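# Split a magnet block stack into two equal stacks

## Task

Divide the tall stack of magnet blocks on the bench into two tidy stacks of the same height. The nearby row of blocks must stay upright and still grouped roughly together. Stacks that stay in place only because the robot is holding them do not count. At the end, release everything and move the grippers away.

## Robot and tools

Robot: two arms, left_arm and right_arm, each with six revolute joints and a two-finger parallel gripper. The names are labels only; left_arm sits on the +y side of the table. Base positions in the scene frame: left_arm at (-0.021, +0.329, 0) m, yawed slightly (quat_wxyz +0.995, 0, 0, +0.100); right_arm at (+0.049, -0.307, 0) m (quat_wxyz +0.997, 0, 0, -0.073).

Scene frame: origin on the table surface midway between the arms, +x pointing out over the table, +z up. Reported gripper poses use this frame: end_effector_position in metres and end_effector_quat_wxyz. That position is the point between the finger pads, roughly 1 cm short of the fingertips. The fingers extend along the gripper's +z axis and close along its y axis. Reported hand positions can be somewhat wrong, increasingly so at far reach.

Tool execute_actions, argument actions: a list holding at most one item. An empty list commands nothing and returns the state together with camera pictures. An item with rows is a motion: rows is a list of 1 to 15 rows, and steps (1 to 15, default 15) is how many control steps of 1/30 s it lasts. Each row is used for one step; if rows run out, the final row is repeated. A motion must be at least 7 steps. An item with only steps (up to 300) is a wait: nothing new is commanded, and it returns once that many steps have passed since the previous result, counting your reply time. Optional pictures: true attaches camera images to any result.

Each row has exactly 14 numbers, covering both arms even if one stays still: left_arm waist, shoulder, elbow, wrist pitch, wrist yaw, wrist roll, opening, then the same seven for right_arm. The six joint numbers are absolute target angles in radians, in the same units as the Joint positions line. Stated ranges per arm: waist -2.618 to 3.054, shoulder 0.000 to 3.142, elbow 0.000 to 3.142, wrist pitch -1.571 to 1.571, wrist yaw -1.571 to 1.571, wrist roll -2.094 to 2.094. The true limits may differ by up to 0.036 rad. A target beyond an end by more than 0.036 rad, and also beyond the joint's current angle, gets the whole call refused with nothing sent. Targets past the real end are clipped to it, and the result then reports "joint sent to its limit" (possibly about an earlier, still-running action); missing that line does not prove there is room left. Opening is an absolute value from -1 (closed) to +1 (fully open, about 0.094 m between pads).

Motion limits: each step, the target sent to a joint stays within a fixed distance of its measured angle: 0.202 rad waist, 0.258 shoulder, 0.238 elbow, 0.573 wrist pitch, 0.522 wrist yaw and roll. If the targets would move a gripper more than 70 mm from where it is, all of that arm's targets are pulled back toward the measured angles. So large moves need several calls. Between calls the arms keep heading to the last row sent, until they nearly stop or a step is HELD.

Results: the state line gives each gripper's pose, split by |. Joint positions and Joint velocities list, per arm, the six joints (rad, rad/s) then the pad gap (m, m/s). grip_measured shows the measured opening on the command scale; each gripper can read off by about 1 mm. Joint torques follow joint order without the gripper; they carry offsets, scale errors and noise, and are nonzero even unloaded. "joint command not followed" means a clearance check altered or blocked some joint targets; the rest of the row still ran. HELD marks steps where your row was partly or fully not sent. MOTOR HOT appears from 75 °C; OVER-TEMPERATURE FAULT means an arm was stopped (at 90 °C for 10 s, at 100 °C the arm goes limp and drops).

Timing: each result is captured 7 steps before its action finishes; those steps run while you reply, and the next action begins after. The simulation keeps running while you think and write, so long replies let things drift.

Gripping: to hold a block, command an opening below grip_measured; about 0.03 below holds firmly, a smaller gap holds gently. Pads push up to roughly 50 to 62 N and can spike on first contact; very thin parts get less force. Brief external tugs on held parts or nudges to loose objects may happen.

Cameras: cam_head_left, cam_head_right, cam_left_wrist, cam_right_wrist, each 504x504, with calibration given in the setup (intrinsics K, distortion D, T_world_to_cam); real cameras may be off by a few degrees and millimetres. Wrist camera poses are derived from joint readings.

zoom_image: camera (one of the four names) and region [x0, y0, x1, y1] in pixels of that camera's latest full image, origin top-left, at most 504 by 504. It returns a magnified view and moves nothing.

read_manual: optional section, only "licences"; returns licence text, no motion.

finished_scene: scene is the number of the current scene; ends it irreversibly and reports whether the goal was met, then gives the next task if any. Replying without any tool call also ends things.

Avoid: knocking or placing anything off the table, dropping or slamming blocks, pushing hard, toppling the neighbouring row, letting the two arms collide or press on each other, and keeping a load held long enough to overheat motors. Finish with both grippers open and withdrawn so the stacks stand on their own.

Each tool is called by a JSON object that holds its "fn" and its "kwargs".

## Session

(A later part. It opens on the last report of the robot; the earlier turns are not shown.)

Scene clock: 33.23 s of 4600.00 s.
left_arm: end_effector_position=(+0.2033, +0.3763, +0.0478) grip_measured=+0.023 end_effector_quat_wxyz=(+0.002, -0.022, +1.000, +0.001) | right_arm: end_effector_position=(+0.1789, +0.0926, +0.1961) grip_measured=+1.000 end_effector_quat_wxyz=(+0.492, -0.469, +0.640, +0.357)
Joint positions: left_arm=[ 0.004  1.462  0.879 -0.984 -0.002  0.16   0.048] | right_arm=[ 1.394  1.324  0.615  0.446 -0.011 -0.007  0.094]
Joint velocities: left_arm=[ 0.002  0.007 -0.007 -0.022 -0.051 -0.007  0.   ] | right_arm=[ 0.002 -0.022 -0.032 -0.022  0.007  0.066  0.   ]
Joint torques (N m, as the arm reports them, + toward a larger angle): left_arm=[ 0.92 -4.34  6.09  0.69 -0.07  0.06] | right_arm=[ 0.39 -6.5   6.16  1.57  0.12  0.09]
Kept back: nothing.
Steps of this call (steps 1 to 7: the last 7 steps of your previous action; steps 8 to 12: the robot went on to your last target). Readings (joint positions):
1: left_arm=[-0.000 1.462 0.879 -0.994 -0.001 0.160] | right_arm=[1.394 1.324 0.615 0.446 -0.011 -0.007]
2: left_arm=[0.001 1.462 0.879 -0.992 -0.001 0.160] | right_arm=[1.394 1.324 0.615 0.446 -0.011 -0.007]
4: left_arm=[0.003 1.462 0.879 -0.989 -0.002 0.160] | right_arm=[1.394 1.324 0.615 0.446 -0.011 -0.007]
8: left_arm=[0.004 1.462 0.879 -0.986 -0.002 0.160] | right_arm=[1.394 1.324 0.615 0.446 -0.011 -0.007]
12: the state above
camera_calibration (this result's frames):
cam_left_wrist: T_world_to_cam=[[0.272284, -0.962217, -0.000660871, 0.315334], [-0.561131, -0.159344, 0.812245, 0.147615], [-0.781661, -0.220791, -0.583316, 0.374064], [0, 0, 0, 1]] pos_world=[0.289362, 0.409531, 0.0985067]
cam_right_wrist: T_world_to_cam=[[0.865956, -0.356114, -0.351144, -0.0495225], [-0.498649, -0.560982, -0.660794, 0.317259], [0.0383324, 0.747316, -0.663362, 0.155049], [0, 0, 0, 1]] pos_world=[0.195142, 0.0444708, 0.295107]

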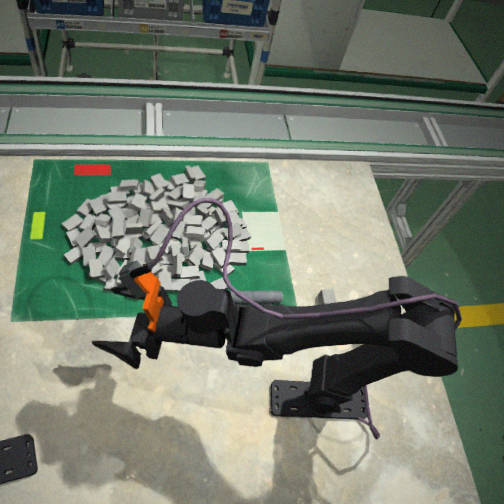

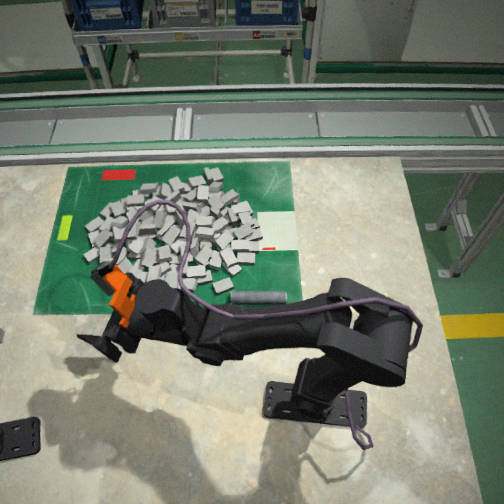

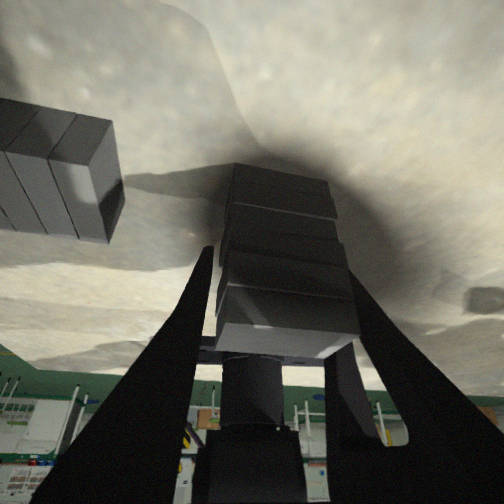

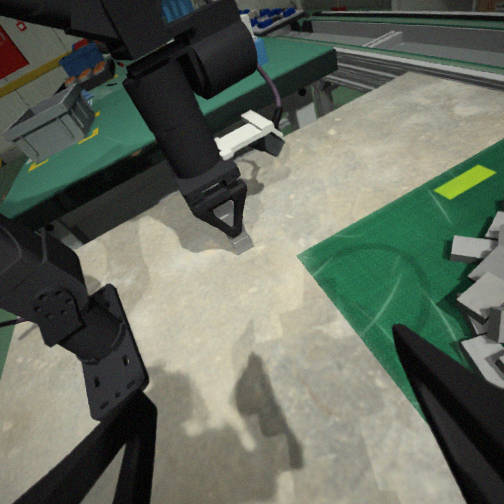

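{"fn": "execute_actions", "kwargs": {"actions": [{"rows":[
[0.013,1.460,0.875,-0.961,-0.008,0.166,0.00,1.4,1.3,0.6,0.45,0,0,1],
[0.013,1.460,0.875,-0.961,-0.008,0.166,-0.02,1.4,1.3,0.6,0.45,0,0,1],
[0.013,1.460,0.875,-0.961,-0.008,0.166,-0.04,1.4,1.3,0.6,0.45,0,0,1],
[0.012,1.460,0.875,-0.961,-0.008,0.166,-0.06,1.4,1.3,0.6,0.45,0,0,1],
[0.011,1.460,0.875,-0.961,-0.008,0.166,-0.08,1.4,1.3,0.6,0.45,0,0,1],
[0.010,1.460,0.875,-0.961,-0.008,0.166,-0.095,1.4,1.3,0.6,0.45,0,0,1],
[0.009,1.460,0.875,-0.961,-0.008,0.166,-0.11,1.4,1.3,0.6,0.45,0,0,1],
[0.008,1.460,0.875,-0.961,-0.008,0.166,-0.12,1.4,1.3,0.6,0.45,0,0,1],
[0.007,1.460,0.875,-0.961,-0.008,0.166,-0.13,1.4,1.3,0.6,0.45,0,0,1],
[0.006,1.460,0.875,-0.961,-0.008,0.166,-0.14,1.4,1.3,0.6,0.45,0,0,1],
[0.005,1.460,0.875,-0.961,-0.008,0.166,-0.15,1.4,1.3,0.6,0.45,0,0,1],
[0.004,1.460,0.875,-0.961,-0.008,0.166,-0.16,1.4,1.3,0.6,0.45,0,0,1],
[0.004,1.460,0.875,-0.961,-0.008,0.166,-0.17,1.4,1.3,0.6,0.45,0,0,1],
[0.004,1.460,0.875,-0.961,-0.008,0.166,-0.18,1.4,1.3,0.6,0.45,0,0,1]],"steps":14}]}}

{"fn": "execute_actions", "kwargs": {"actions": [{"steps":11}]}}

Scene clock: 34.70 s of 4600.00 s.
left_arm: end_effector_position=(+0.2035, +0.3759, +0.0478) grip_measured=-0.101 end_effector_quat_wxyz=(+0.002, -0.022, +1.000, +0.000) | right_arm: end_effector_position=(+0.1789, +0.0926, +0.1961) grip_measured=+1.000 end_effector_quat_wxyz=(+0.492, -0.469, +0.640, +0.357)
Joint positions: left_arm=[ 0.004  1.462  0.879 -0.984  0.     0.16   0.042] | right_arm=[ 1.394  1.324  0.615  0.446 -0.011 -0.007  0.094]
Joint velocities: left_arm=[-0.022  0.002  0.007  0.022 -0.007 -0.007 -0.013] | right_arm=[-0.017  0.002  0.007 -0.037 -0.051 -0.022  0.   ]
Joint torques (N m, as the arm reports them, + toward a larger angle): left_arm=[ 0.43 -4.32  6.14  0.69 -0.11  0.05] | right_arm=[ 0.41 -6.5   6.18  1.55  0.13  0.09]
Steps of this call (steps 1 to 30: the robot went on to your last target; steps 31 to 37: nothing new was sent; steps 38 to 44: the first 7 steps of this action). Readings (joint positions):
38: left_arm=[0.004 1.462 0.879 -0.984 -0.002 0.160] | right_arm=[1.394 1.324 0.615 0.446 -0.011 -0.007]
39: left_arm=[0.004 1.462 0.879 -0.984 -0.002 0.160] | right_arm=[1.394 1.324 0.615 0.446 -0.011 -0.007]
41: left_arm=[0.004 1.462 0.879 -0.984 -0.001 0.160] | right_arm=[1.394 1.324 0.615 0.446 -0.011 -0.007]
44: the state above

Scene clock: 35.07 s of 4600.00 s.
left_arm: end_effector_position=(+0.2036, +0.3759, +0.0478) grip_measured=-0.132 end_effector_quat_wxyz=(+0.002, -0.022, +1.000, +0.000) | right_arm: end_effector_position=(+0.1789, +0.0926, +0.1961) grip_measured=+1.000 end_effector_quat_wxyz=(+0.492, -0.469, +0.640, +0.357)
Joint positions: left_arm=[ 0.004  1.462  0.879 -0.984  0.     0.16   0.041] | right_arm=[ 1.394  1.324  0.615  0.446 -0.011 -0.007  0.094]
Joint velocities: left_arm=[-0.022  0.007 -0.017  0.066 -0.037  0.081 -0.001] | right_arm=[ 0.017 -0.007 -0.012  0.095  0.022 -0.007  0.   ]
Joint torques (N m, as the arm reports them, + toward a larger angle): left_arm=[ 0.06 -4.25  6.12  0.68 -0.08  0.07] | right_arm=[ 0.43 -6.51  6.14  1.56  0.14  0.08]
Kept back: nothing.
Steps of this call (steps 1 to 7: the last 7 steps of your previous action; steps 8 to 11: the robot went on to your last target). Readings (joint positions):
1: left_arm=[0.004 1.462 0.879 -0.984 0.000 0.160] | right_arm=[1.394 1.324 0.615 0.446 -0.011 -0.007]
2: left_arm=[0.004 1.462 0.879 -0.984 0.000 0.160] | right_arm=[1.394 1.324 0.615 0.446 -0.011 -0.007]
4: left_arm=[0.004 1.462 0.879 -0.984 0.000 0.160] | right_arm=[1.394 1.324 0.615 0.446 -0.011 -0.007]
8: left_arm=[0.004 1.462 0.879 -0.984 0.000 0.160] | right_arm=[1.394 1.324 0.615 0.446 -0.011 -0.007]
11: the state above

{"fn": "execute_actions", "kwargs": {"actions": [{"rows":[
[0.004,1.452,0.890,-0.975,-0.008,0.166,-0.175,1.4,1.3,0.6,0.45,0,0,1],
[0.004,1.445,0.900,-0.988,-0.008,0.166,-0.175,1.4,1.3,0.6,0.45,0,0,1],
[0.004,1.440,0.906,-0.995,-0.008,0.166,-0.175,1.4,1.3,0.6,0.45,0,0,1],
[0.004,1.438,0.911,-1.004,-0.008,0.166,-0.175,1.4,1.3,0.6,0.45,0,0,1],
[0.004,1.435,0.918,-1.015,-0.008,0.166,-0.175,1.4,1.3,0.6,0.45,0,0,1],
[0.004,1.432,0.926,-1.027,-0.008,0.166,-0.175,1.4,1.3,0.6,0.45,0,0,1],
[0.004,1.428,0.935,-1.038,-0.008,0.166,-0.175,1.4,1.3,0.6,0.45,0,0,1],
[0.004,1.425,0.943,-1.047,-0.008,0.166,-0.175,1.4,1.3,0.6,0.45,0,0,1],
[0.004,1.422,0.950,-1.054,-0.008,0.166,-0.175,1.4,1.3,0.6,0.45,0,0,1],
[0.004,1.420,0.955,-1.058,-0.008,0.166,-0.175,1.4,1.3,0.6,0.45,0,0,1],
[0.004,1.419,0.958,-1.060,-0.008,0.166,-0.175,1.4,1.3,0.6,0.45,0,0,1]],"steps":11}]}}

{"fn": "execute_actions", "kwargs": {"actions": [{"steps":14}], "pictures": true}}

Scene clock: 36.60 s of 4600.00 s.
left_arm: end_effector_position=(+0.2034, +0.3759, +0.0478) grip_measured=-0.132 end_effector_quat_wxyz=(+0.002, -0.022, +1.000, +0.000) | right_arm: end_effector_position=(+0.1789, +0.0926, +0.1961) grip_measured=+1.000 end_effector_quat_wxyz=(+0.492, -0.469, +0.640, +0.357)
Joint positions: left_arm=[ 0.004  1.462  0.879 -0.984  0.     0.16   0.041] | right_arm=[ 1.394  1.324  0.615  0.446 -0.011 -0.007  0.094]
Joint velocities: left_arm=[-0.012  0.007 -0.002  0.007 -0.022  0.037  0.001] | right_arm=[-0.027  0.002 -0.002  0.007  0.022  0.037  0.   ]
Joint torques (N m, as the arm reports them, + toward a larger angle): left_arm=[ 0.01 -5.95  9.37  0.26 -0.09  0.06] | right_arm=[ 0.39 -6.55  6.15  1.55  0.14  0.1 ]
Steps of this call (steps 1 to 15: the robot went on to your last target; steps 16 to 42: nothing new was sent; steps 43 to 46: the first 4 steps of this action). Readings (joint positions):
43: left_arm=[0.004 1.462 0.879 -0.984 0.000 0.160] | right_arm=[1.394 1.324 0.615 0.446 -0.011 -0.007]
44: left_arm=[0.004 1.462 0.879 -0.984 0.000 0.160] | right_arm=[1.394 1.324 0.615 0.446 -0.011 -0.007]
46: the state above

Scene clock: 37.07 s of 4600.00 s.
left_arm: end_effector_position=(+0.2036, +0.3763, +0.0615) grip_measured=-0.132 end_effector_quat_wxyz=(+0.001, -0.022, +1.000, +0.001) | right_arm: end_effector_position=(+0.1789, +0.0926, +0.1961) grip_measured=+1.000 end_effector_quat_wxyz=(+0.492, -0.469, +0.640, +0.357)
Joint positions: left_arm=[ 0.004  1.446  0.922 -1.044 -0.001  0.16   0.041] | right_arm=[ 1.394  1.324  0.615  0.446 -0.011 -0.007  0.094]
Joint velocities: left_arm=[ 0.002  0.002  0.012 -0.125 -0.022  0.007 -0.   ] | right_arm=[ 0.022 -0.007 -0.012 -0.051  0.022  0.022  0.   ]
Joint torques (N m, as the arm reports them, + toward a larger angle): left_arm=[ 0.   -6.18  9.73  0.36 -0.07  0.07] | right_arm=[ 0.42 -6.5   6.08  1.57  0.13  0.09]
Kept back: nothing.
Steps of this call (steps 1 to 7: the last 7 steps of your previous action; steps 8 to 14: the robot went on to your last target). Readings (joint positions):
1: left_arm=[0.004 1.462 0.879 -0.986 0.000 0.160] | right_arm=[1.394 1.324 0.615 0.446 -0.011 -0.007]
2: left_arm=[0.004 1.462 0.880 -0.990 -0.000 0.160] | right_arm=[1.394 1.324 0.615 0.446 -0.011 -0.007]
4: left_arm=[0.004 1.462 0.889 -1.008 -0.001 0.160] | right_arm=[1.394 1.324 0.615 0.446 -0.011 -0.007]
8: left_arm=[0.004 1.453 0.914 -1.036 -0.001 0.160] | right_arm=[1.394 1.324 0.615 0.446 -0.011 -0.007]
14: the state above
camera_calibration (this result's frames):
cam_left_wrist: T_world_to_cam=[[0.271916, -0.962321, -0.000336233, 0.315348], [-0.560647, -0.158701, 0.812705, 0.136288], [-0.782136, -0.220799, -0.582675, 0.382361], [0, 0, 0, 1]] pos_world=[0.289719, 0.40952, 0.112137]
cam_right_wrist: T_world_to_cam=[[0.865956, -0.356114, -0.351144, -0.0495225], [-0.498649, -0.560982, -0.660794, 0.317259], [0.0383324, 0.747316, -0.663362, 0.155049], [0, 0, 0, 1]] pos_world=[0.195142, 0.0444708, 0.295107]

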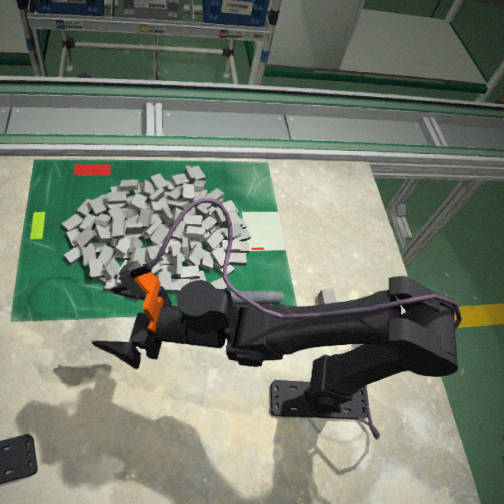

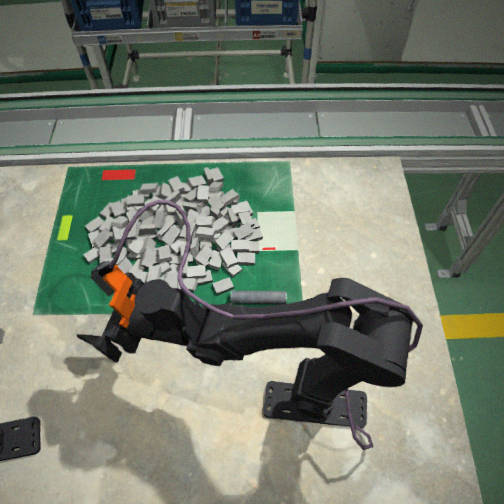

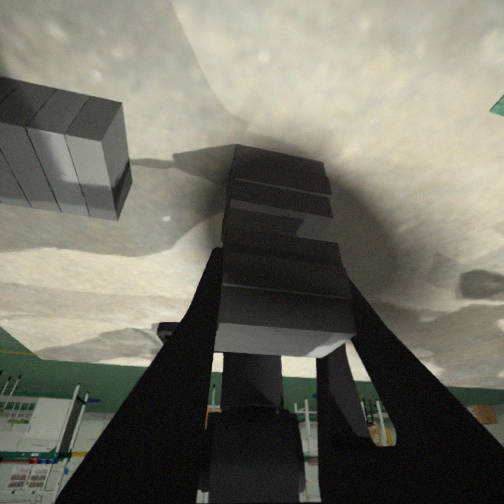

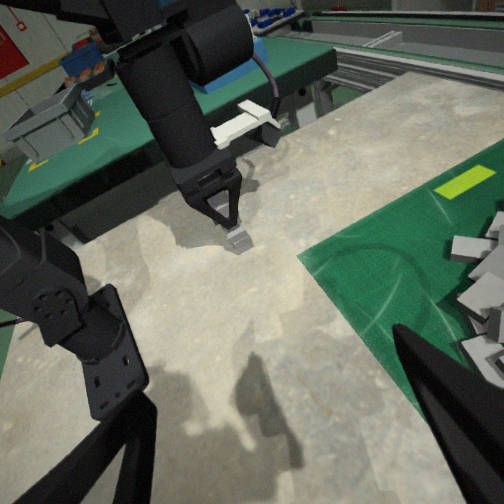

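{"fn": "zoom_image", "kwargs": {"camera": "cam_left_wrist", "region": [180, 135, 400, 365]}}

{"fn": "zoom_image", "kwargs": {"camera": "cam_right_wrist", "region": [190, 180, 270, 260]}}

Region (180, 135, 400, 365) of cam_left_wrist's 504x504 image, scaled by 2.191, with more detail than that image has; it fills the left 482 columns of this view, and the rest is white.

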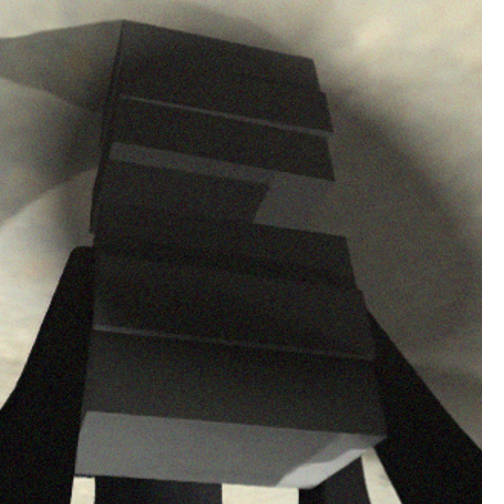

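Region (190, 180, 270, 260) of cam_right_wrist's 504x504 image, scaled by 6.300, with more detail than that image has.

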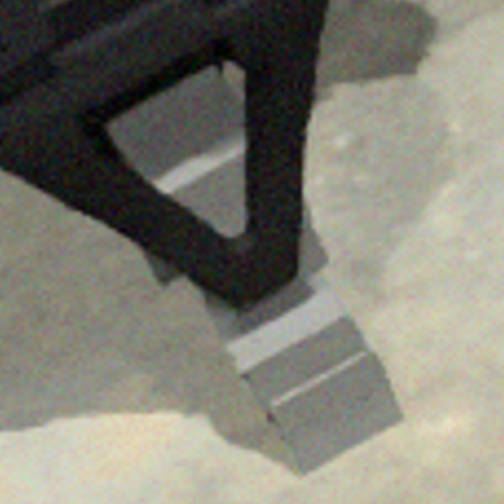

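{"fn": "execute_actions", "kwargs": {"actions": [{"rows":[
[-0.006,1.420,0.956,-1.057,-0.008,0.153,-0.175,1.4,1.3,0.6,0.45,0,0,1],
[-0.013,1.421,0.954,-1.054,-0.008,0.146,-0.175,1.4,1.3,0.6,0.45,0,0,1],
[-0.023,1.422,0.952,-1.051,-0.008,0.136,-0.175,1.4,1.3,0.6,0.45,0,0,1],
[-0.037,1.423,0.950,-1.048,-0.008,0.122,-0.175,1.4,1.3,0.6,0.45,0,0,1],
[-0.055,1.424,0.948,-1.045,-0.008,0.104,-0.175,1.4,1.3,0.6,0.45,0,0,1],
[-0.077,1.425,0.946,-1.042,-0.008,0.082,-0.175,1.4,1.3,0.6,0.45,0,0,1],
[-0.101,1.426,0.944,-1.039,-0.008,0.058,-0.175,1.4,1.3,0.6,0.45,0,0,1],
[-0.127,1.427,0.942,-1.036,-0.008,0.032,-0.175,1.4,1.3,0.6,0.45,0,0,1],
[-0.155,1.428,0.940,-1.032,-0.008,0.004,-0.175,1.4,1.3,0.6,0.45,0,0,1],
[-0.185,1.430,0.938,-1.028,-0.008,-0.026,-0.175,1.4,1.3,0.6,0.45,0,0,1],
[-0.215,1.432,0.935,-1.024,-0.008,-0.056,-0.175,1.4,1.3,0.6,0.45,0,0,1],
[-0.244,1.434,0.932,-1.022,-0.008,-0.085,-0.175,1.4,1.3,0.6,0.45,0,0,1],
[-0.274,1.436,0.929,-1.018,-0.008,-0.115,-0.175,1.4,1.3,0.6,0.45,0,0,1],
[-0.302,1.437,0.927,-1.010,-0.008,-0.143,-0.175,1.4,1.3,0.6,0.45,0,0,1],
[-0.328,1.438,0.924,-0.999,-0.008,-0.169,-0.175,1.4,1.3,0.6,0.45,0,0,1]],"steps":15}]}}

{"fn": "execute_actions", "kwargs": {"actions": [{"rows":[
[-0.352,1.441,0.919,-0.986,-0.008,-0.193,-0.175,1.4,1.3,0.6,0.45,0,0,1],
[-0.374,1.445,0.912,-0.971,-0.008,-0.215,-0.175,1.4,1.3,0.6,0.45,0,0,1],
[-0.392,1.449,0.903,-0.954,-0.008,-0.233,-0.175,1.4,1.3,0.6,0.45,0,0,1],
[-0.406,1.455,0.893,-0.937,-0.008,-0.247,-0.175,1.4,1.3,0.6,0.45,0,0,1],
[-0.416,1.460,0.882,-0.919,-0.008,-0.257,-0.175,1.4,1.3,0.6,0.45,0,0,1],
[-0.423,1.466,0.871,-0.902,-0.008,-0.264,-0.175,1.4,1.3,0.6,0.45,0,0,1],
[-0.425,1.473,0.859,-0.885,-0.008,-0.266,-0.175,1.4,1.3,0.6,0.45,0,0,1],
[-0.425,1.479,0.848,-0.870,-0.008,-0.266,-0.175,1.4,1.3,0.6,0.45,0,0,1],
[-0.425,1.484,0.837,-0.857,-0.008,-0.266,-0.175,1.4,1.3,0.6,0.45,0,0,1],
[-0.425,1.490,0.827,-0.846,-0.008,-0.266,-0.175,1.4,1.3,0.6,0.45,0,0,1],
[-0.425,1.494,0.818,-0.838,-0.008,-0.266,-0.175,1.4,1.3,0.6,0.45,0,0,1],
[-0.425,1.498,0.811,-0.834,-0.008,-0.266,-0.175,1.4,1.3,0.6,0.45,0,0,1],
[-0.425,1.501,0.806,-0.832,-0.008,-0.266,-0.175,1.4,1.3,0.6,0.45,0,0,1],
[-0.425,1.502,0.803,-0.832,-0.008,-0.266,-0.175,1.4,1.3,0.6,0.45,0,0,1],
[-0.425,1.503,0.802,-0.832,-0.008,-0.266,-0.175,1.4,1.3,0.6,0.45,0,0,1]],"steps":15}]}}

{"fn": "execute_actions", "kwargs": {"actions": [{"steps":16}], "pictures": true}}

Scene clock: 49.17 s of 4600.00 s.
left_arm: end_effector_position=(+0.2047, +0.3595, +0.0616) grip_measured=-0.132 end_effector_quat_wxyz=(-0.003, -0.011, +1.000, +0.004) | right_arm: end_effector_position=(+0.1789, +0.0926, +0.1961) grip_measured=+1.000 end_effector_quat_wxyz=(+0.492, -0.469, +0.640, +0.357)
Joint positions: left_arm=[-0.076  1.446  0.922 -1.052 -0.009  0.103  0.041] | right_arm=[ 1.394  1.324  0.615  0.446 -0.011 -0.007  0.094]
Joint velocities: left_arm=[-0.686  0.002  0.012 -0.081 -0.037 -0.491 -0.001] | right_arm=[-0.002 -0.007  0.002  0.007  0.037  0.066  0.   ]
Joint torques (N m, as the arm reports them, + toward a larger angle): left_arm=[-0.85 -5.6   8.3   0.56  0.08 -0.04] | right_arm=[ 0.43 -6.49  6.14  1.56  0.13  0.09]
Steps of this call (steps 1 to 30: the robot went on to your last target; steps 31 to 90: nothing new was sent; then 8.83 s passed at rest; steps 91 to 98: the first 8 steps of this action). Readings (joint positions):
91: left_arm=[0.004 1.446 0.922 -1.052 -0.001 0.160] | right_arm=[1.394 1.324 0.615 0.446 -0.011 -0.007]
92: left_arm=[0.003 1.446 0.922 -1.052 -0.002 0.159] | right_arm=[1.394 1.324 0.615 0.446 -0.011 -0.007]
94: left_arm=[-0.008 1.446 0.922 -1.052 -0.005 0.150] | right_arm=[1.394 1.324 0.615 0.446 -0.011 -0.007]
98: the state above

Scene clock: 49.67 s of 4600.00 s.
left_arm: end_effector_position=(+0.2116, +0.2785, +0.0462) grip_measured=-0.132 end_effector_quat_wxyz=(+0.018, +0.002, +1.000, -0.003) | right_arm: end_effector_position=(+0.1789, +0.0926, +0.1961) grip_measured=+1.000 end_effector_quat_wxyz=(+0.492, -0.469, +0.640, +0.357)
Joint positions: left_arm=[-0.417  1.465  0.874 -0.943 -0.002 -0.213  0.041] | right_arm=[ 1.394  1.324  0.615  0.446 -0.011 -0.007  0.094]
Joint velocities: left_arm=[-0.11   0.237 -0.364  0.374 -0.022 -0.3    0.001] | right_arm=[-0.002 -0.012  0.002 -0.037  0.022  0.007  0.   ]
Joint torques (N m, as the arm reports them, + toward a larger angle): left_arm=[-0.04 -4.17  6.1   0.6  -0.09 -0.07] | right_arm=[ 0.43 -6.54  6.13  1.57  0.13  0.1 ]
Steps of this call (steps 1 to 7: the last 7 steps of your previous action; steps 8 to 15: the first 8 steps of this action). Readings (joint positions):
8: left_arm=[-0.305 1.446 0.922 -1.034 -0.007 -0.082] | right_arm=[1.394 1.324 0.615 0.446 -0.011 -0.007]
9: left_arm=[-0.331 1.446 0.922 -1.027 -0.006 -0.107] | right_arm=[1.394 1.324 0.615 0.446 -0.011 -0.007]
11: left_arm=[-0.374 1.446 0.914 -1.003 -0.005 -0.152] | right_arm=[1.394 1.324 0.615 0.446 -0.011 -0.007]
15: the state above

Scene clock: 50.20 s of 4600.00 s.
left_arm: end_effector_position=(+0.2030, +0.2799, +0.0194) grip_measured=-0.132 end_effector_quat_wxyz=(+0.002, -0.020, +1.000, +0.000) | right_arm: end_effector_position=(+0.1789, +0.0926, +0.1961) grip_measured=+1.000 end_effector_quat_wxyz=(+0.492, -0.469, +0.640, +0.357)
Joint positions: left_arm=[-0.419  1.509  0.799 -0.857 -0.001 -0.258  0.041] | right_arm=[ 1.394  1.324  0.615  0.446 -0.011 -0.007  0.094]
Joint velocities: left_arm=[-0.017  0.007  0.002  0.081  0.037  0.022  0.001] | right_arm=[ 0.007 -0.007 -0.017 -0.022 -0.037 -0.007  0.   ]
Joint torques (N m, as the arm reports them, + toward a larger angle): left_arm=[-0.52 -4.91  6.36  0.64 -0.06 -0.07] | right_arm=[ 0.4  -6.5   6.12  1.57  0.14  0.09]
Kept back: nothing.
Steps of this call (steps 1 to 7: the last 7 steps of your previous action; steps 8 to 16: the robot went on to your last target). Readings (joint positions):
1: left_arm=[-0.419 1.473 0.861 -0.929 -0.001 -0.223] | right_arm=[1.394 1.324 0.615 0.446 -0.011 -0.007]
2: left_arm=[-0.419 1.481 0.849 -0.916 -0.001 -0.230] | right_arm=[1.394 1.324 0.615 0.446 -0.011 -0.007]
4: left_arm=[-0.419 1.495 0.825 -0.895 -0.001 -0.241] | right_arm=[1.394 1.324 0.615 0.446 -0.011 -0.007]
8: left_arm=[-0.419 1.509 0.800 -0.878 -0.001 -0.252] | right_arm=[1.394 1.324 0.615 0.446 -0.011 -0.007]
16: the state above
camera_calibration (this result's frames):
cam_left_wrist: T_world_to_cam=[[0.267504, -0.963556, 0.00146087, 0.223899], [-0.562743, -0.154999, 0.81197, 0.154315], [-0.782152, -0.218028, -0.583697, 0.335325], [0, 0, 0, 1]] pos_world=[0.289221, 0.312768, 0.0701021]
cam_right_wrist: T_world_to_cam=[[0.865956, -0.356114, -0.351144, -0.0495225], [-0.498649, -0.560982, -0.660794, 0.317259], [0.0383324, 0.747316, -0.663362, 0.155049], [0, 0, 0, 1]] pos_world=[0.195142, 0.0444708, 0.295107]

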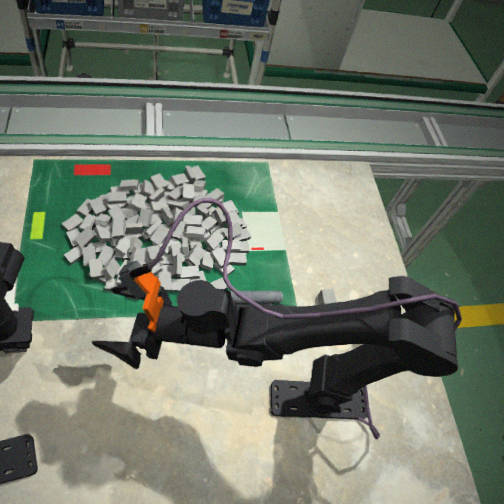

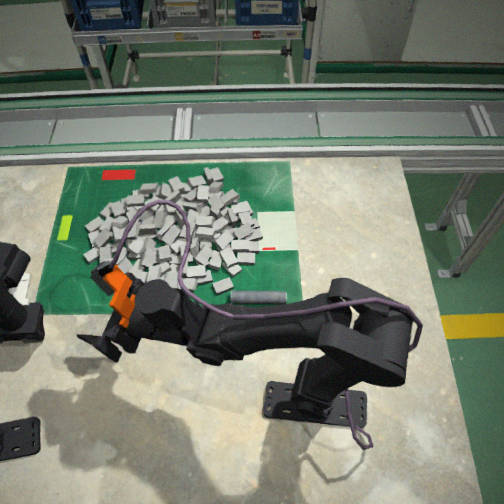

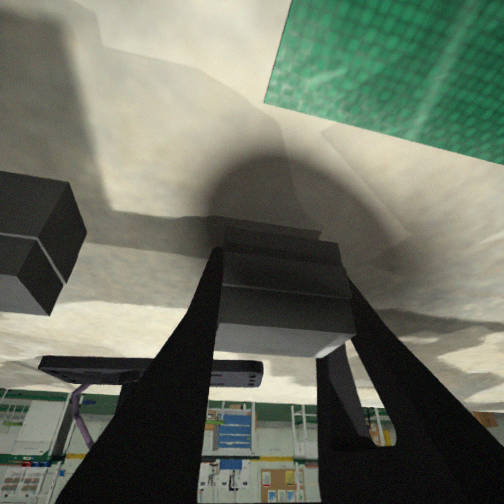

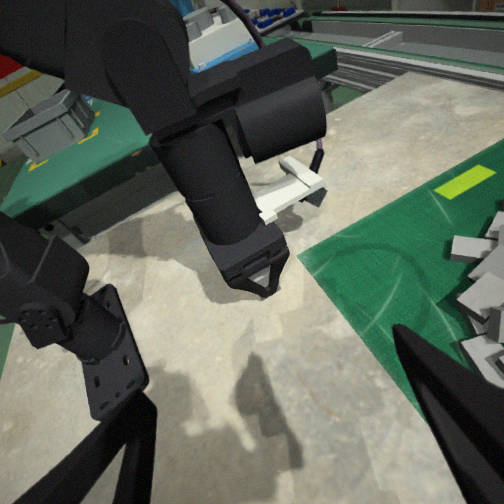

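{"fn": "execute_actions", "kwargs": {"actions": [{"rows":[
[-0.425,1.504,0.801,-0.828,-0.008,-0.266,-0.175,1.4,1.3,0.6,0.45,0,0,1],
[-0.425,1.506,0.799,-0.823,-0.008,-0.266,-0.175,1.4,1.3,0.6,0.45,0,0,1],
[-0.425,1.508,0.797,-0.818,-0.008,-0.266,-0.175,1.4,1.3,0.6,0.45,0,0,1],
[-0.425,1.510,0.795,-0.813,-0.008,-0.266,-0.175,1.4,1.3,0.6,0.45,0,0,1],
[-0.425,1.512,0.793,-0.809,-0.008,-0.266,-0.175,1.4,1.3,0.6,0.45,0,0,1],
[-0.425,1.514,0.791,-0.807,-0.008,-0.266,-0.175,1.4,1.3,0.6,0.45,0,0,1],
[-0.425,1.516,0.789,-0.806,-0.008,-0.266,-0.175,1.4,1.3,0.6,0.45,0,0,1],
[-0.425,1.517,0.787,-0.806,-0.008,-0.266,-0.175,1.4,1.3,0.6,0.45,0,0,1],
[-0.425,1.518,0.785,-0.806,-0.008,-0.266,-0.175,1.4,1.3,0.6,0.45,0,0,1],
[-0.425,1.519,0.784,-0.806,-0.008,-0.266,-0.175,1.4,1.3,0.6,0.45,0,0,1],
[-0.425,1.520,0.783,-0.806,-0.008,-0.266,-0.175,1.4,1.3,0.6,0.45,0,0,1],
[-0.425,1.521,0.782,-0.806,-0.008,-0.266,-0.175,1.4,1.3,0.6,0.45,0,0,1]],"steps":12}]}}

{"fn": "execute_actions", "kwargs": {"actions": [{"steps":12}]}}

Scene clock: 54.10 s of 4600.00 s.
left_arm: end_effector_position=(+0.2056, +0.2793, +0.0194) grip_measured=-0.132 end_effector_quat_wxyz=(+0.007, -0.020, +1.000, -0.001) | right_arm: end_effector_position=(+0.1789, +0.0926, +0.1961) grip_measured=+1.000 end_effector_quat_wxyz=(+0.492, -0.469, +0.640, +0.357)
Joint positions: left_arm=[-0.419  1.509  0.799 -0.846 -0.001 -0.26   0.041] | right_arm=[ 1.394  1.324  0.615  0.446 -0.011 -0.007  0.094]
Joint velocities: left_arm=[ 0.002 -0.002 -0.017  0.081  0.051 -0.051 -0.001] | right_arm=[ 0.022  0.012  0.007  0.051 -0.037 -0.037  0.   ]
Joint torques (N m, as the arm reports them, + toward a larger angle): left_arm=[-0.43 -4.22  5.51  0.7  -0.06 -0.07] | right_arm=[ 0.38 -6.51  6.1   1.56  0.14  0.09]
Steps of this call (steps 1 to 15: the robot went on to your last target; steps 16 to 90: nothing new was sent; then 0.73 s passed at rest; steps 91 to 95: the first 5 steps of this action). Readings (joint positions):
91: left_arm=[-0.419 1.509 0.799 -0.854 -0.001 -0.260] | right_arm=[1.394 1.324 0.615 0.446 -0.011 -0.007]
92: left_arm=[-0.419 1.509 0.799 -0.853 -0.001 -0.260] | right_arm=[1.394 1.324 0.615 0.446 -0.011 -0.007]
94: left_arm=[-0.419 1.509 0.799 -0.849 -0.001 -0.260] | right_arm=[1.394 1.324 0.615 0.446 -0.011 -0.007]
95: the state above

Scene clock: 54.50 s of 4600.00 s.
left_arm: end_effector_position=(+0.2038, +0.2797, +0.0131) grip_measured=-0.132 end_effector_quat_wxyz=(+0.003, -0.021, +1.000, -0.000) | right_arm: end_effector_position=(+0.1789, +0.0926, +0.1961) grip_measured=+1.000 end_effector_quat_wxyz=(+0.492, -0.469, +0.640, +0.357)
Joint positions: left_arm=[-0.419  1.524  0.784 -0.826 -0.001 -0.26   0.041] | right_arm=[ 1.394  1.324  0.615  0.446 -0.011 -0.007  0.094]
Joint velocities: left_arm=[-0.002 -0.007 -0.007 -0.007 -0.037  0.051  0.   ] | right_arm=[ 0.007 -0.007 -0.007  0.022 -0.037 -0.022  0.   ]
Joint torques (N m, as the arm reports them, + toward a larger angle): left_arm=[-0.48 -4.58  5.79  0.64 -0.06 -0.08] | right_arm=[ 0.4  -6.51  6.12  1.56  0.13  0.1 ]
Kept back: nothing.
Steps of this call (steps 1 to 7: the last 7 steps of your previous action; steps 8 to 12: the robot went on to your last target). Readings (joint positions):
1: left_arm=[-0.419 1.509 0.799 -0.843 -0.001 -0.260] | right_arm=[1.394 1.324 0.615 0.446 -0.011 -0.007]
2: left_arm=[-0.419 1.510 0.799 -0.840 -0.001 -0.260] | right_arm=[1.394 1.324 0.615 0.446 -0.011 -0.007]
4: left_arm=[-0.419 1.515 0.799 -0.834 -0.001 -0.260] | right_arm=[1.394 1.324 0.615 0.446 -0.011 -0.007]
8: left_arm=[-0.419 1.521 0.788 -0.826 -0.001 -0.260] | right_arm=[1.394 1.324 0.615 0.446 -0.011 -0.007]
12: the state above

{"fn": "execute_actions", "kwargs": {"actions": [{"rows":[
[-0.425,1.520,0.783,-0.806,-0.008,-0.266,-0.155,1.4,1.3,0.6,0.45,0,0,1],
[-0.425,1.519,0.784,-0.807,-0.008,-0.266,-0.135,1.4,1.3,0.6,0.45,0,0,1],
[-0.424,1.518,0.786,-0.808,-0.008,-0.266,-0.10,1.4,1.3,0.6,0.45,0,0,1],
[-0.423,1.517,0.788,-0.809,-0.008,-0.266,-0.03,1.4,1.3,0.6,0.45,0,0,1],
[-0.422,1.516,0.790,-0.810,-0.008,-0.266,0.07,1.4,1.3,0.6,0.45,0,0,1],
[-0.421,1.515,0.790,-0.811,-0.008,-0.271,0.17,1.4,1.3,0.6,0.45,0,0,1],
[-0.420,1.515,0.790,-0.812,-0.008,-0.287,0.23,1.4,1.3,0.6,0.45,0,0,1],
[-0.420,1.515,0.790,-0.812,-0.008,-0.313,0.26,1.4,1.3,0.6,0.45,0,0,1],
[-0.420,1.515,0.790,-0.812,-0.008,-0.350,0.26,1.4,1.3,0.6,0.45,0,0,1],
[-0.420,1.515,0.790,-0.812,-0.008,-0.395,0.26,1.4,1.3,0.6,0.45,0,0,1],
[-0.420,1.515,0.790,-0.812,-0.008,-0.450,0.26,1.4,1.3,0.6,0.45,0,0,1],
[-0.420,1.515,0.790,-0.812,-0.008,-0.512,0.26,1.4,1.3,0.6,0.45,0,0,1],
[-0.420,1.515,0.790,-0.812,-0.008,-0.582,0.26,1.4,1.3,0.6,0.45,0,0,1],
[-0.420,1.515,0.790,-0.812,-0.008,-0.659,0.26,1.4,1.3,0.6,0.45,0,0,1],
[-0.420,1.515,0.790,-0.812,-0.008,-0.740,0.26,1.4,1.3,0.6,0.45,0,0,1]],"steps":15}]}}

{"fn": "execute_actions", "kwargs": {"actions": [{"rows":[
[-0.420,1.515,0.790,-0.812,-0.008,-0.826,0.26,1.4,1.3,0.6,0.45,0,0,1],
[-0.420,1.515,0.790,-0.812,-0.008,-0.915,0.26,1.4,1.3,0.6,0.45,0,0,1],
[-0.420,1.515,0.790,-0.812,-0.008,-1.006,0.26,1.4,1.3,0.6,0.45,0,0,1],
[-0.420,1.515,0.790,-0.812,-0.008,-1.097,0.26,1.4,1.3,0.6,0.45,0,0,1],
[-0.420,1.515,0.790,-0.812,-0.008,-1.188,0.26,1.4,1.3,0.6,0.45,0,0,1],
[-0.420,1.515,0.790,-0.812,-0.008,-1.277,0.26,1.4,1.3,0.6,0.45,0,0,1],
[-0.420,1.515,0.790,-0.812,-0.008,-1.363,0.26,1.4,1.3,0.6,0.45,0,0,1],
[-0.420,1.515,0.790,-0.812,-0.008,-1.444,0.26,1.4,1.3,0.6,0.45,0,0,1],
[-0.420,1.515,0.790,-0.812,-0.008,-1.521,0.26,1.4,1.3,0.6,0.45,0,0,1],
[-0.420,1.515,0.790,-0.812,-0.008,-1.591,0.26,1.4,1.3,0.6,0.45,0,0,1],
[-0.420,1.515,0.790,-0.812,-0.008,-1.653,0.26,1.4,1.3,0.6,0.45,0,0,1],
[-0.420,1.515,0.790,-0.812,-0.008,-1.708,0.26,1.4,1.3,0.6,0.45,0,0,1],
[-0.420,1.515,0.790,-0.812,-0.008,-1.753,0.26,1.4,1.3,0.6,0.45,0,0,1],
[-0.420,1.515,0.790,-0.812,-0.008,-1.790,0.26,1.4,1.3,0.6,0.45,0,0,1],
[-0.420,1.515,0.790,-0.812,-0.008,-1.816,0.24,1.4,1.3,0.6,0.45,0,0,1]],"steps":15}]}}

{"fn": "execute_actions", "kwargs": {"actions": [{"rows":[
[-0.420,1.515,0.790,-0.812,-0.008,-1.832,0.19,1.4,1.3,0.6,0.45,0,0,1],
[-0.420,1.515,0.790,-0.812,-0.008,-1.837,0.12,1.4,1.3,0.6,0.45,0,0,1],
[-0.420,1.515,0.790,-0.812,-0.008,-1.837,0.03,1.4,1.3,0.6,0.45,0,0,1],
[-0.420,1.515,0.790,-0.812,-0.008,-1.837,-0.06,1.4,1.3,0.6,0.45,0,0,1],
[-0.420,1.515,0.790,-0.812,-0.008,-1.837,-0.15,1.4,1.3,0.6,0.45,0,0,1],
[-0.420,1.515,0.790,-0.812,-0.008,-1.837,-0.22,1.4,1.3,0.6,0.45,0,0,1],
[-0.420,1.515,0.790,-0.812,-0.008,-1.837,-0.28,1.4,1.3,0.6,0.45,0,0,1],
[-0.420,1.515,0.790,-0.812,-0.008,-1.837,-0.32,1.4,1.3,0.6,0.45,0,0,1],
[-0.420,1.515,0.790,-0.812,-0.008,-1.837,-0.35,1.4,1.3,0.6,0.45,0,0,1],
[-0.420,1.515,0.790,-0.812,-0.008,-1.837,-0.375,1.4,1.3,0.6,0.45,0,0,1],
[-0.420,1.515,0.790,-0.812,-0.008,-1.837,-0.40,1.4,1.3,0.6,0.45,0,0,1],
[-0.420,1.515,0.790,-0.812,-0.008,-1.837,-0.42,1.4,1.3,0.6,0.45,0,0,1],
[-0.420,1.515,0.790,-0.812,-0.008,-1.837,-0.44,1.4,1.3,0.6,0.45,0,0,1],
[-0.420,1.515,0.790,-0.812,-0.008,-1.837,-0.46,1.4,1.3,0.6,0.45,0,0,1],
[-0.420,1.515,0.790,-0.812,-0.008,-1.837,-0.48,1.4,1.3,0.6,0.45,0,0,1]],"steps":15}]}}

{"fn": "execute_actions", "kwargs": {"actions": [{"steps":11}], "pictures": true}}

Scene clock: 57.53 s of 4600.00 s.
left_arm: end_effector_position=(+0.2039, +0.2797, +0.0131) grip_measured=+0.241 end_effector_quat_wxyz=(+0.003, -0.026, +1.000, -0.000) | right_arm: end_effector_position=(+0.1789, +0.0926, +0.1961) grip_measured=+1.000 end_effector_quat_wxyz=(+0.492, -0.469, +0.640, +0.357)
Joint positions: left_arm=[-0.419  1.524  0.784 -0.825 -0.001 -0.272  0.058] | right_arm=[ 1.394  1.324  0.615  0.446 -0.011 -0.007  0.094]
Joint velocities: left_arm=[ 0.012 -0.007  0.007 -0.007 -0.081 -0.227  0.033] | right_arm=[ 0.002  0.002 -0.007 -0.037 -0.037  0.037  0.   ]
Joint torques (N m, as the arm reports them, + toward a larger angle): left_arm=[-0.03 -5.07  6.61  0.6  -0.08 -0.04] | right_arm=[ 0.4  -6.53  6.13  1.56  0.14  0.1 ]
Steps of this call (steps 1 to 30: the robot went on to your last target; steps 31 to 83: nothing new was sent; steps 84 to 91: the first 8 steps of this action). Readings (joint positions):
84: left_arm=[-0.419 1.524 0.784 -0.825 -0.001 -0.260] | right_arm=[1.394 1.324 0.615 0.446 -0.011 -0.007]
85: left_arm=[-0.419 1.524 0.784 -0.825 -0.001 -0.260] | right_arm=[1.394 1.324 0.615 0.446 -0.011 -0.007]
87: left_arm=[-0.419 1.524 0.784 -0.825 -0.001 -0.260] | right_arm=[1.394 1.324 0.615 0.446 -0.011 -0.007]
91: the state above

Scene clock: 58.03 s of 4600.00 s.
left_arm: end_effector_position=(+0.2040, +0.2796, +0.0131) grip_measured=+0.258 end_effector_quat_wxyz=(+0.003, -0.426, +0.905, -0.001) | right_arm: end_effector_position=(+0.1789, +0.0926, +0.1961) grip_measured=+1.000 end_effector_quat_wxyz=(+0.492, -0.469, +0.640, +0.357)
Joint positions: left_arm=[-0.419  1.524  0.784 -0.825 -0.001 -1.1    0.059] | right_arm=[ 1.394  1.324  0.615  0.446 -0.011 -0.007  0.094]
Joint velocities: left_arm=[-0.012 -0.012  0.007  0.095  0.037 -2.293 -0.002] | right_arm=[ 0.002 -0.002  0.002  0.007 -0.022 -0.022  0.   ]
Joint torques (N m, as the arm reports them, + toward a larger angle): left_arm=[-0.07 -5.14  6.61  0.59 -0.06 -0.01] | right_arm=[ 0.38 -6.56  6.09  1.56  0.16  0.09]
Steps of this call (steps 1 to 7: the last 7 steps of your previous action; steps 8 to 15: the first 8 steps of this action). Readings (joint positions):
8: left_arm=[-0.419 1.524 0.784 -0.825 -0.001 -0.565] | right_arm=[1.394 1.324 0.615 0.446 -0.011 -0.007]
9: left_arm=[-0.419 1.524 0.784 -0.825 -0.001 -0.631] | right_arm=[1.394 1.324 0.615 0.446 -0.011 -0.007]
11: left_arm=[-0.419 1.524 0.784 -0.825 -0.001 -0.778] | right_arm=[1.394 1.324 0.615 0.446 -0.011 -0.007]
15: the state above

Scene clock: 58.53 s of 4600.00 s.
left_arm: end_effector_position=(+0.2056, +0.2793, +0.0132) grip_measured=-0.298 end_effector_quat_wxyz=(+0.004, -0.707, +0.707, -0.005) | right_arm: end_effector_position=(+0.1789, +0.0926, +0.1961) grip_measured=+1.000 end_effector_quat_wxyz=(+0.492, -0.469, +0.640, +0.357)
Joint positions: left_arm=[-0.419  1.524  0.784 -0.818 -0.001 -1.791  0.033] | right_arm=[ 1.394  1.324  0.615  0.446 -0.011 -0.007  0.094]
Joint velocities: left_arm=[-0.022 -0.002 -0.007  0.022  0.007 -0.227 -0.039] | right_arm=[ 0.012 -0.012  0.022 -0.022  0.022  0.051  0.   ]
Joint torques (N m, as the arm reports them, + toward a larger angle): left_arm=[-0.09 -5.11  6.58  0.5  -0.08 -0.06] | right_arm=[ 0.41 -6.49  6.12  1.56  0.14  0.1 ]
Steps of this call (steps 1 to 7: the last 7 steps of your previous action; steps 8 to 15: the first 8 steps of this action). Readings (joint positions):
8: left_arm=[-0.419 1.524 0.784 -0.822 -0.001 -1.637] | right_arm=[1.394 1.324 0.615 0.446 -0.011 -0.007]
9: left_arm=[-0.419 1.524 0.784 -0.821 -0.001 -1.676] | right_arm=[1.394 1.324 0.615 0.446 -0.011 -0.007]
11: left_arm=[-0.419 1.524 0.784 -0.820 -0.001 -1.732] | right_arm=[1.394 1.324 0.615 0.446 -0.011 -0.007]
15: the state above

Scene clock: 58.90 s of 4600.00 s.
left_arm: end_effector_position=(+0.2058, +0.2792, +0.0132) grip_measured=-0.453 end_effector_quat_wxyz=(+0.004, -0.720, +0.694, -0.006) | right_arm: end_effector_position=(+0.1789, +0.0926, +0.1961) grip_measured=+1.000 end_effector_quat_wxyz=(+0.492, -0.469, +0.640, +0.357)
Joint positions: left_arm=[-0.419  1.524  0.784 -0.817 -0.001 -1.827  0.026] | right_arm=[ 1.394  1.324  0.615  0.446 -0.011 -0.007  0.094]
Joint velocities: left_arm=[-0.002 -0.007  0.002  0.051 -0.037  0.007  0.001] | right_arm=[ 0.022  0.012 -0.007  0.066 -0.022 -0.037  0.   ]
Joint torques (N m, as the arm reports them, + toward a larger angle): left_arm=[-0.02 -5.17  6.58  0.53 -0.06 -0.08] | right_arm=[ 0.4  -6.55  6.14  1.57  0.14  0.09]
Kept back: nothing.
Steps of this call (steps 1 to 7: the last 7 steps of your previous action; steps 8 to 11: the robot went on to your last target). Readings (joint positions):
1: left_arm=[-0.419 1.524 0.784 -0.818 -0.001 -1.799] | right_arm=[1.394 1.324 0.615 0.446 -0.011 -0.007]
2: left_arm=[-0.419 1.524 0.784 -0.818 -0.001 -1.805] | right_arm=[1.394 1.324 0.615 0.446 -0.011 -0.007]
4: left_arm=[-0.419 1.524 0.784 -0.817 -0.001 -1.815] | right_arm=[1.394 1.324 0.615 0.446 -0.011 -0.007]
8: left_arm=[-0.419 1.524 0.784 -0.817 -0.001 -1.824] | right_arm=[1.394 1.324 0.615 0.446 -0.011 -0.007]
11: the state above
camera_calibration (this result's frames):
cam_left_wrist: T_world_to_cam=[[0.963924, 0.265806, 0.0140718, -0.264237], [0.142018, -0.558288, 0.817401, 0.12834], [0.225126, -0.785914, -0.575897, 0.284865], [0, 0, 0, 1]] pos_world=[0.172347, 0.365766, 0.0628663]
cam_right_wrist: T_world_to_cam=[[0.865956, -0.356114, -0.351144, -0.0495225], [-0.498649, -0.560982, -0.660794, 0.317259], [0.0383324, 0.747316, -0.663362, 0.155049], [0, 0, 0, 1]] pos_world=[0.195142, 0.0444708, 0.295107]

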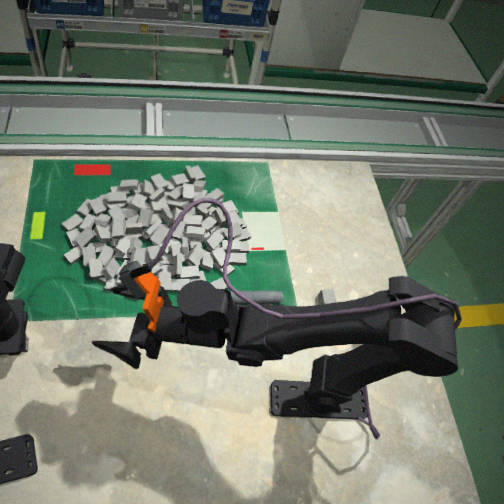

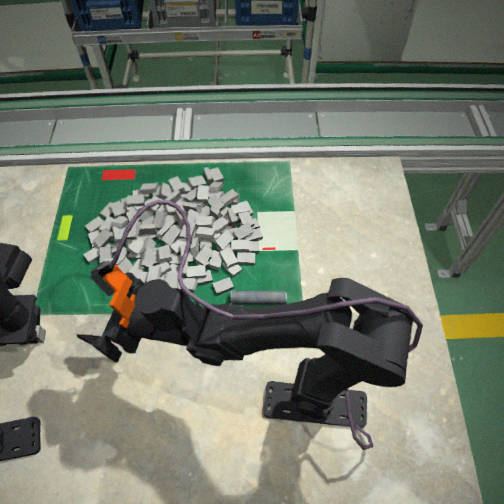

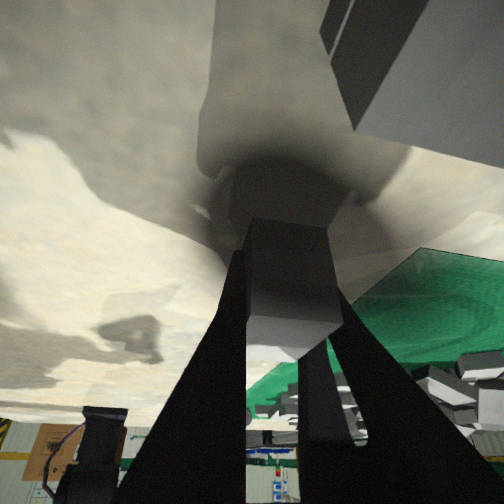

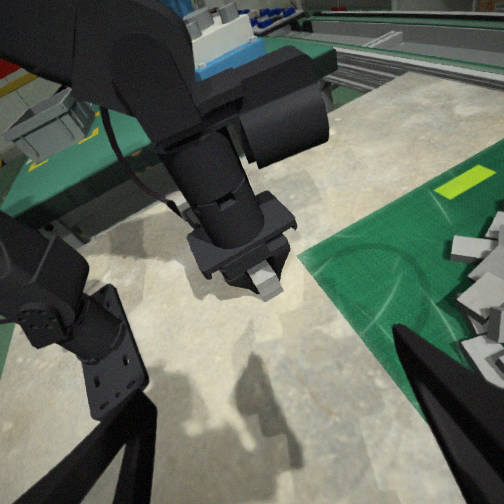

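{"fn": "execute_actions", "kwargs": {"actions": [{"rows":[
[-0.418,1.515,0.790,-0.812,-0.008,-1.832,-0.46,1.4,1.3,0.6,0.45,0,0,1],
[-0.416,1.515,0.790,-0.814,-0.008,-1.828,-0.44,1.4,1.3,0.6,0.45,0,0,1],
[-0.414,1.515,0.790,-0.817,-0.008,-1.824,-0.38,1.4,1.3,0.6,0.45,0,0,1],
[-0.412,1.515,0.790,-0.821,-0.008,-1.820,-0.27,1.4,1.3,0.6,0.45,0,0,1],
[-0.408,1.515,0.790,-0.825,-0.008,-1.814,-0.14,1.4,1.3,0.6,0.45,0,0,1],
[-0.401,1.515,0.790,-0.829,-0.008,-1.803,-0.01,1.4,1.3,0.6,0.45,0,0,1],
[-0.391,1.515,0.790,-0.833,-0.008,-1.789,0.09,1.4,1.3,0.6,0.45,0,0,1],
[-0.376,1.515,0.790,-0.837,-0.008,-1.771,0.15,1.4,1.3,0.6,0.45,0,0,1],
[-0.358,1.515,0.790,-0.841,-0.008,-1.750,0.15,1.4,1.3,0.6,0.45,0,0,1],
[-0.337,1.515,0.790,-0.844,-0.008,-1.726,0.15,1.4,1.3,0.6,0.45,0,0,1],
[-0.313,1.515,0.790,-0.847,-0.008,-1.700,0.15,1.4,1.3,0.6,0.45,0,0,1],
[-0.286,1.515,0.790,-0.849,-0.008,-1.672,0.15,1.4,1.3,0.6,0.45,0,0,1],
[-0.258,1.515,0.790,-0.850,-0.008,-1.643,0.15,1.4,1.3,0.6,0.45,0,0,1],
[-0.229,1.515,0.790,-0.850,-0.008,-1.614,0.15,1.4,1.3,0.6,0.45,0,0,1],
[-0.199,1.515,0.790,-0.850,-0.008,-1.584,0.15,1.4,1.3,0.6,0.45,0,0,1]],"steps":15}]}}

{"fn": "execute_actions", "kwargs": {"actions": [{"rows":[
[-0.168,1.515,0.790,-0.850,-0.008,-1.555,0.15,1.4,1.3,0.6,0.45,0,0,1],
[-0.139,1.515,0.790,-0.850,-0.008,-1.527,0.15,1.4,1.3,0.6,0.45,0,0,1],
[-0.111,1.515,0.790,-0.848,-0.008,-1.501,0.15,1.4,1.3,0.6,0.45,0,0,1],
[-0.085,1.515,0.790,-0.846,-0.008,-1.477,0.15,1.4,1.3,0.6,0.45,0,0,1],
[-0.061,1.515,0.790,-0.844,-0.008,-1.456,0.15,1.4,1.3,0.6,0.45,0,0,1],
[-0.040,1.515,0.790,-0.842,-0.008,-1.438,0.15,1.4,1.3,0.6,0.45,0,0,1],
[-0.022,1.515,0.790,-0.840,-0.008,-1.424,0.15,1.4,1.3,0.6,0.45,0,0,1],
[-0.008,1.515,0.790,-0.838,-0.008,-1.413,0.13,1.4,1.3,0.6,0.45,0,0,1],
[0.003,1.515,0.790,-0.836,-0.008,-1.407,0.08,1.4,1.3,0.6,0.45,0,0,1],
[0.009,1.515,0.790,-0.834,-0.008,-1.405,0.01,1.4,1.3,0.6,0.45,0,0,1],
[0.011,1.515,0.790,-0.832,-0.008,-1.405,-0.06,1.4,1.3,0.6,0.45,0,0,1],
[0.011,1.515,0.790,-0.832,-0.008,-1.405,-0.12,1.4,1.3,0.6,0.45,0,0,1],
[0.011,1.515,0.790,-0.832,-0.008,-1.405,-0.17,1.4,1.3,0.6,0.45,0,0,1],
[0.011,1.515,0.790,-0.832,-0.008,-1.405,-0.20,1.4,1.3,0.6,0.45,0,0,1],
[0.011,1.515,0.790,-0.832,-0.008,-1.405,-0.22,1.4,1.3,0.6,0.45,0,0,1]],"steps":15}]}}

{"fn": "execute_actions", "kwargs": {"actions": [{"steps":11}], "pictures": true}}

Scene clock: 62.20 s of 4600.00 s.
left_arm: end_effector_position=(+0.2064, +0.2819, +0.0132) grip_measured=+0.116 end_effector_quat_wxyz=(+0.004, -0.719, +0.695, -0.006) | right_arm: end_effector_position=(+0.1789, +0.0926, +0.1961) grip_measured=+1.000 end_effector_quat_wxyz=(+0.492, -0.469, +0.640, +0.357)
Joint positions: left_arm=[-0.407  1.524  0.784 -0.817 -0.    -1.811  0.052] | right_arm=[ 1.394  1.324  0.615  0.446 -0.011 -0.007  0.094]
Joint velocities: left_arm=[ 0.252  0.002  0.007  0.066 -0.007  0.125  0.063] | right_arm=[-0.002  0.002  0.007 -0.037 -0.022 -0.007  0.   ]
Joint torques (N m, as the arm reports them, + toward a larger angle): left_arm=[ 1.24 -5.09  6.57  0.28 -0.13  0.08] | right_arm=[ 0.47 -6.51  6.12  1.56  0.13  0.09]
Steps of this call (steps 1 to 30: the robot went on to your last target; steps 31 to 90: nothing new was sent; then 0.03 s passed at rest; steps 91 to 98: the first 8 steps of this action). Readings (joint positions):
91: left_arm=[-0.419 1.524 0.784 -0.817 -0.001 -1.830] | right_arm=[1.394 1.324 0.615 0.446 -0.011 -0.007]
92: left_arm=[-0.419 1.524 0.784 -0.817 -0.001 -1.830] | right_arm=[1.394 1.324 0.615 0.446 -0.011 -0.007]
94: left_arm=[-0.419 1.524 0.784 -0.817 -0.001 -1.830] | right_arm=[1.394 1.324 0.615 0.446 -0.011 -0.007]
98: the state above

Scene clock: 62.70 s of 4600.00 s.
left_arm: end_effector_position=(+0.2075, +0.3661, +0.0132) grip_measured=+0.137 end_effector_quat_wxyz=(+0.004, -0.737, +0.675, -0.004) | right_arm: end_effector_position=(+0.1789, +0.0926, +0.1961) grip_measured=+1.000 end_effector_quat_wxyz=(+0.492, -0.469, +0.640, +0.357)
Joint positions: left_arm=[-0.04   1.524  0.784 -0.82   0.002 -1.499  0.053] | right_arm=[ 1.394  1.324  0.615  0.446 -0.011 -0.007  0.094]
Joint velocities: left_arm=[ 0.501  0.002  0.017  0.007 -0.022  0.476 -0.01 ] | right_arm=[-0.027 -0.012 -0.002  0.007  0.066 -0.066  0.   ]
Joint torques (N m, as the arm reports them, + toward a larger angle): left_arm=[ 0.1  -5.16  6.5   0.28 -0.1   0.08] | right_arm=[ 0.38 -6.55  6.12  1.57  0.13  0.1 ]
Steps of this call (steps 1 to 7: the last 7 steps of your previous action; steps 8 to 15: the first 8 steps of this action). Readings (joint positions):
8: left_arm=[-0.225 1.524 0.784 -0.819 0.003 -1.664] | right_arm=[1.394 1.324 0.615 0.446 -0.011 -0.007]
9: left_arm=[-0.195 1.524 0.784 -0.820 0.003 -1.639] | right_arm=[1.394 1.324 0.615 0.446 -0.011 -0.007]
11: left_arm=[-0.135 1.524 0.784 -0.820 0.003 -1.587] | right_arm=[1.394 1.324 0.615 0.446 -0.011 -0.007]
15: the state above

Scene clock: 63.07 s of 4600.00 s.
left_arm: end_effector_position=(+0.2056, +0.3764, +0.0132) grip_measured=-0.217 end_effector_quat_wxyz=(+0.005, -0.725, +0.688, -0.004) | right_arm: end_effector_position=(+0.1789, +0.0926, +0.1961) grip_measured=+1.000 end_effector_quat_wxyz=(+0.492, -0.469, +0.640, +0.357)
Joint positions: left_arm=[ 0.005  1.524  0.784 -0.82   0.001 -1.419  0.037] | right_arm=[ 1.394  1.324  0.615  0.446 -0.011 -0.007  0.094]
Joint velocities: left_arm=[-0.017 -0.012 -0.002 -0.022  0.037  0.081  0.   ] | right_arm=[-0.007 -0.002  0.007 -0.051 -0.051  0.066  0.   ]
Joint torques (N m, as the arm reports them, + toward a larger angle): left_arm=[ 0.47 -5.06  6.64  0.32 -0.1   0.08] | right_arm=[ 0.42 -6.54  6.12  1.55  0.14  0.09]
Kept back: nothing.
Steps of this call (steps 1 to 7: the last 7 steps of your previous action; steps 8 to 11: the robot went on to your last target). Readings (joint positions):
1: left_arm=[-0.024 1.524 0.784 -0.820 0.001 -1.482] | right_arm=[1.394 1.324 0.615 0.446 -0.011 -0.007]
2: left_arm=[-0.011 1.524 0.784 -0.820 0.001 -1.468] | right_arm=[1.394 1.324 0.615 0.446 -0.011 -0.007]
4: left_arm=[0.003 1.524 0.784 -0.820 0.001 -1.447] | right_arm=[1.394 1.324 0.615 0.446 -0.011 -0.007]
8: left_arm=[0.005 1.524 0.784 -0.820 0.001 -1.426] | right_arm=[1.394 1.324 0.615 0.446 -0.011 -0.007]
11: the state above
camera_calibration (this result's frames):
cam_left_wrist: T_world_to_cam=[[0.959786, 0.280447, 0.0126402, -0.294431], [0.152376, -0.558242, 0.815566, 0.180502], [0.235779, -0.780843, -0.578527, 0.357214], [0, 0, 0, 1]] pos_world=[0.170863, 0.462264, 0.0631684]
cam_right_wrist: T_world_to_cam=[[0.865956, -0.356114, -0.351144, -0.0495225], [-0.498649, -0.560982, -0.660794, 0.317259], [0.0383324, 0.747316, -0.663362, 0.155049], [0, 0, 0, 1]] pos_world=[0.195142, 0.0444708, 0.295107]

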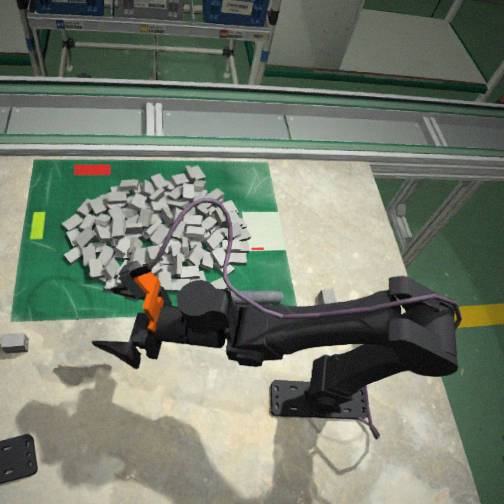

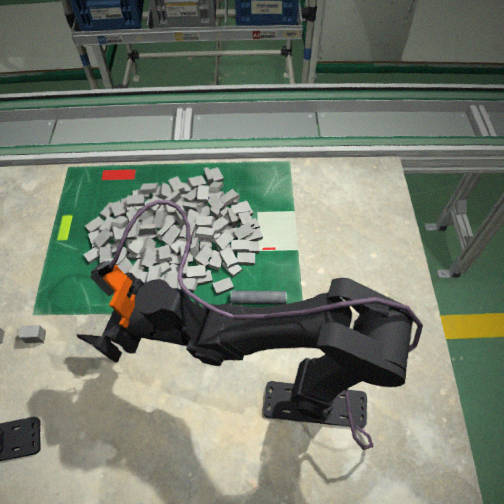

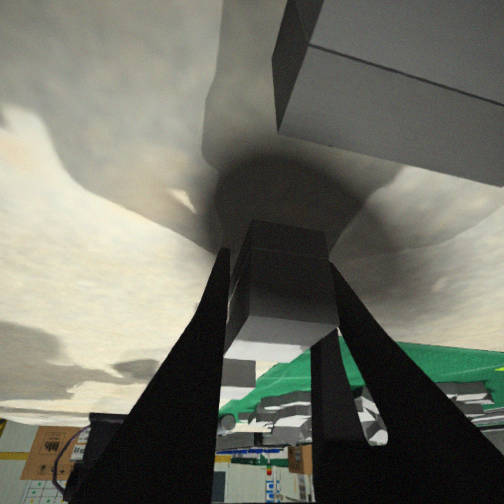

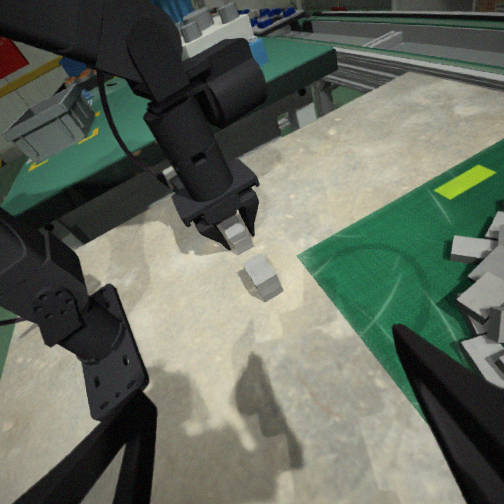

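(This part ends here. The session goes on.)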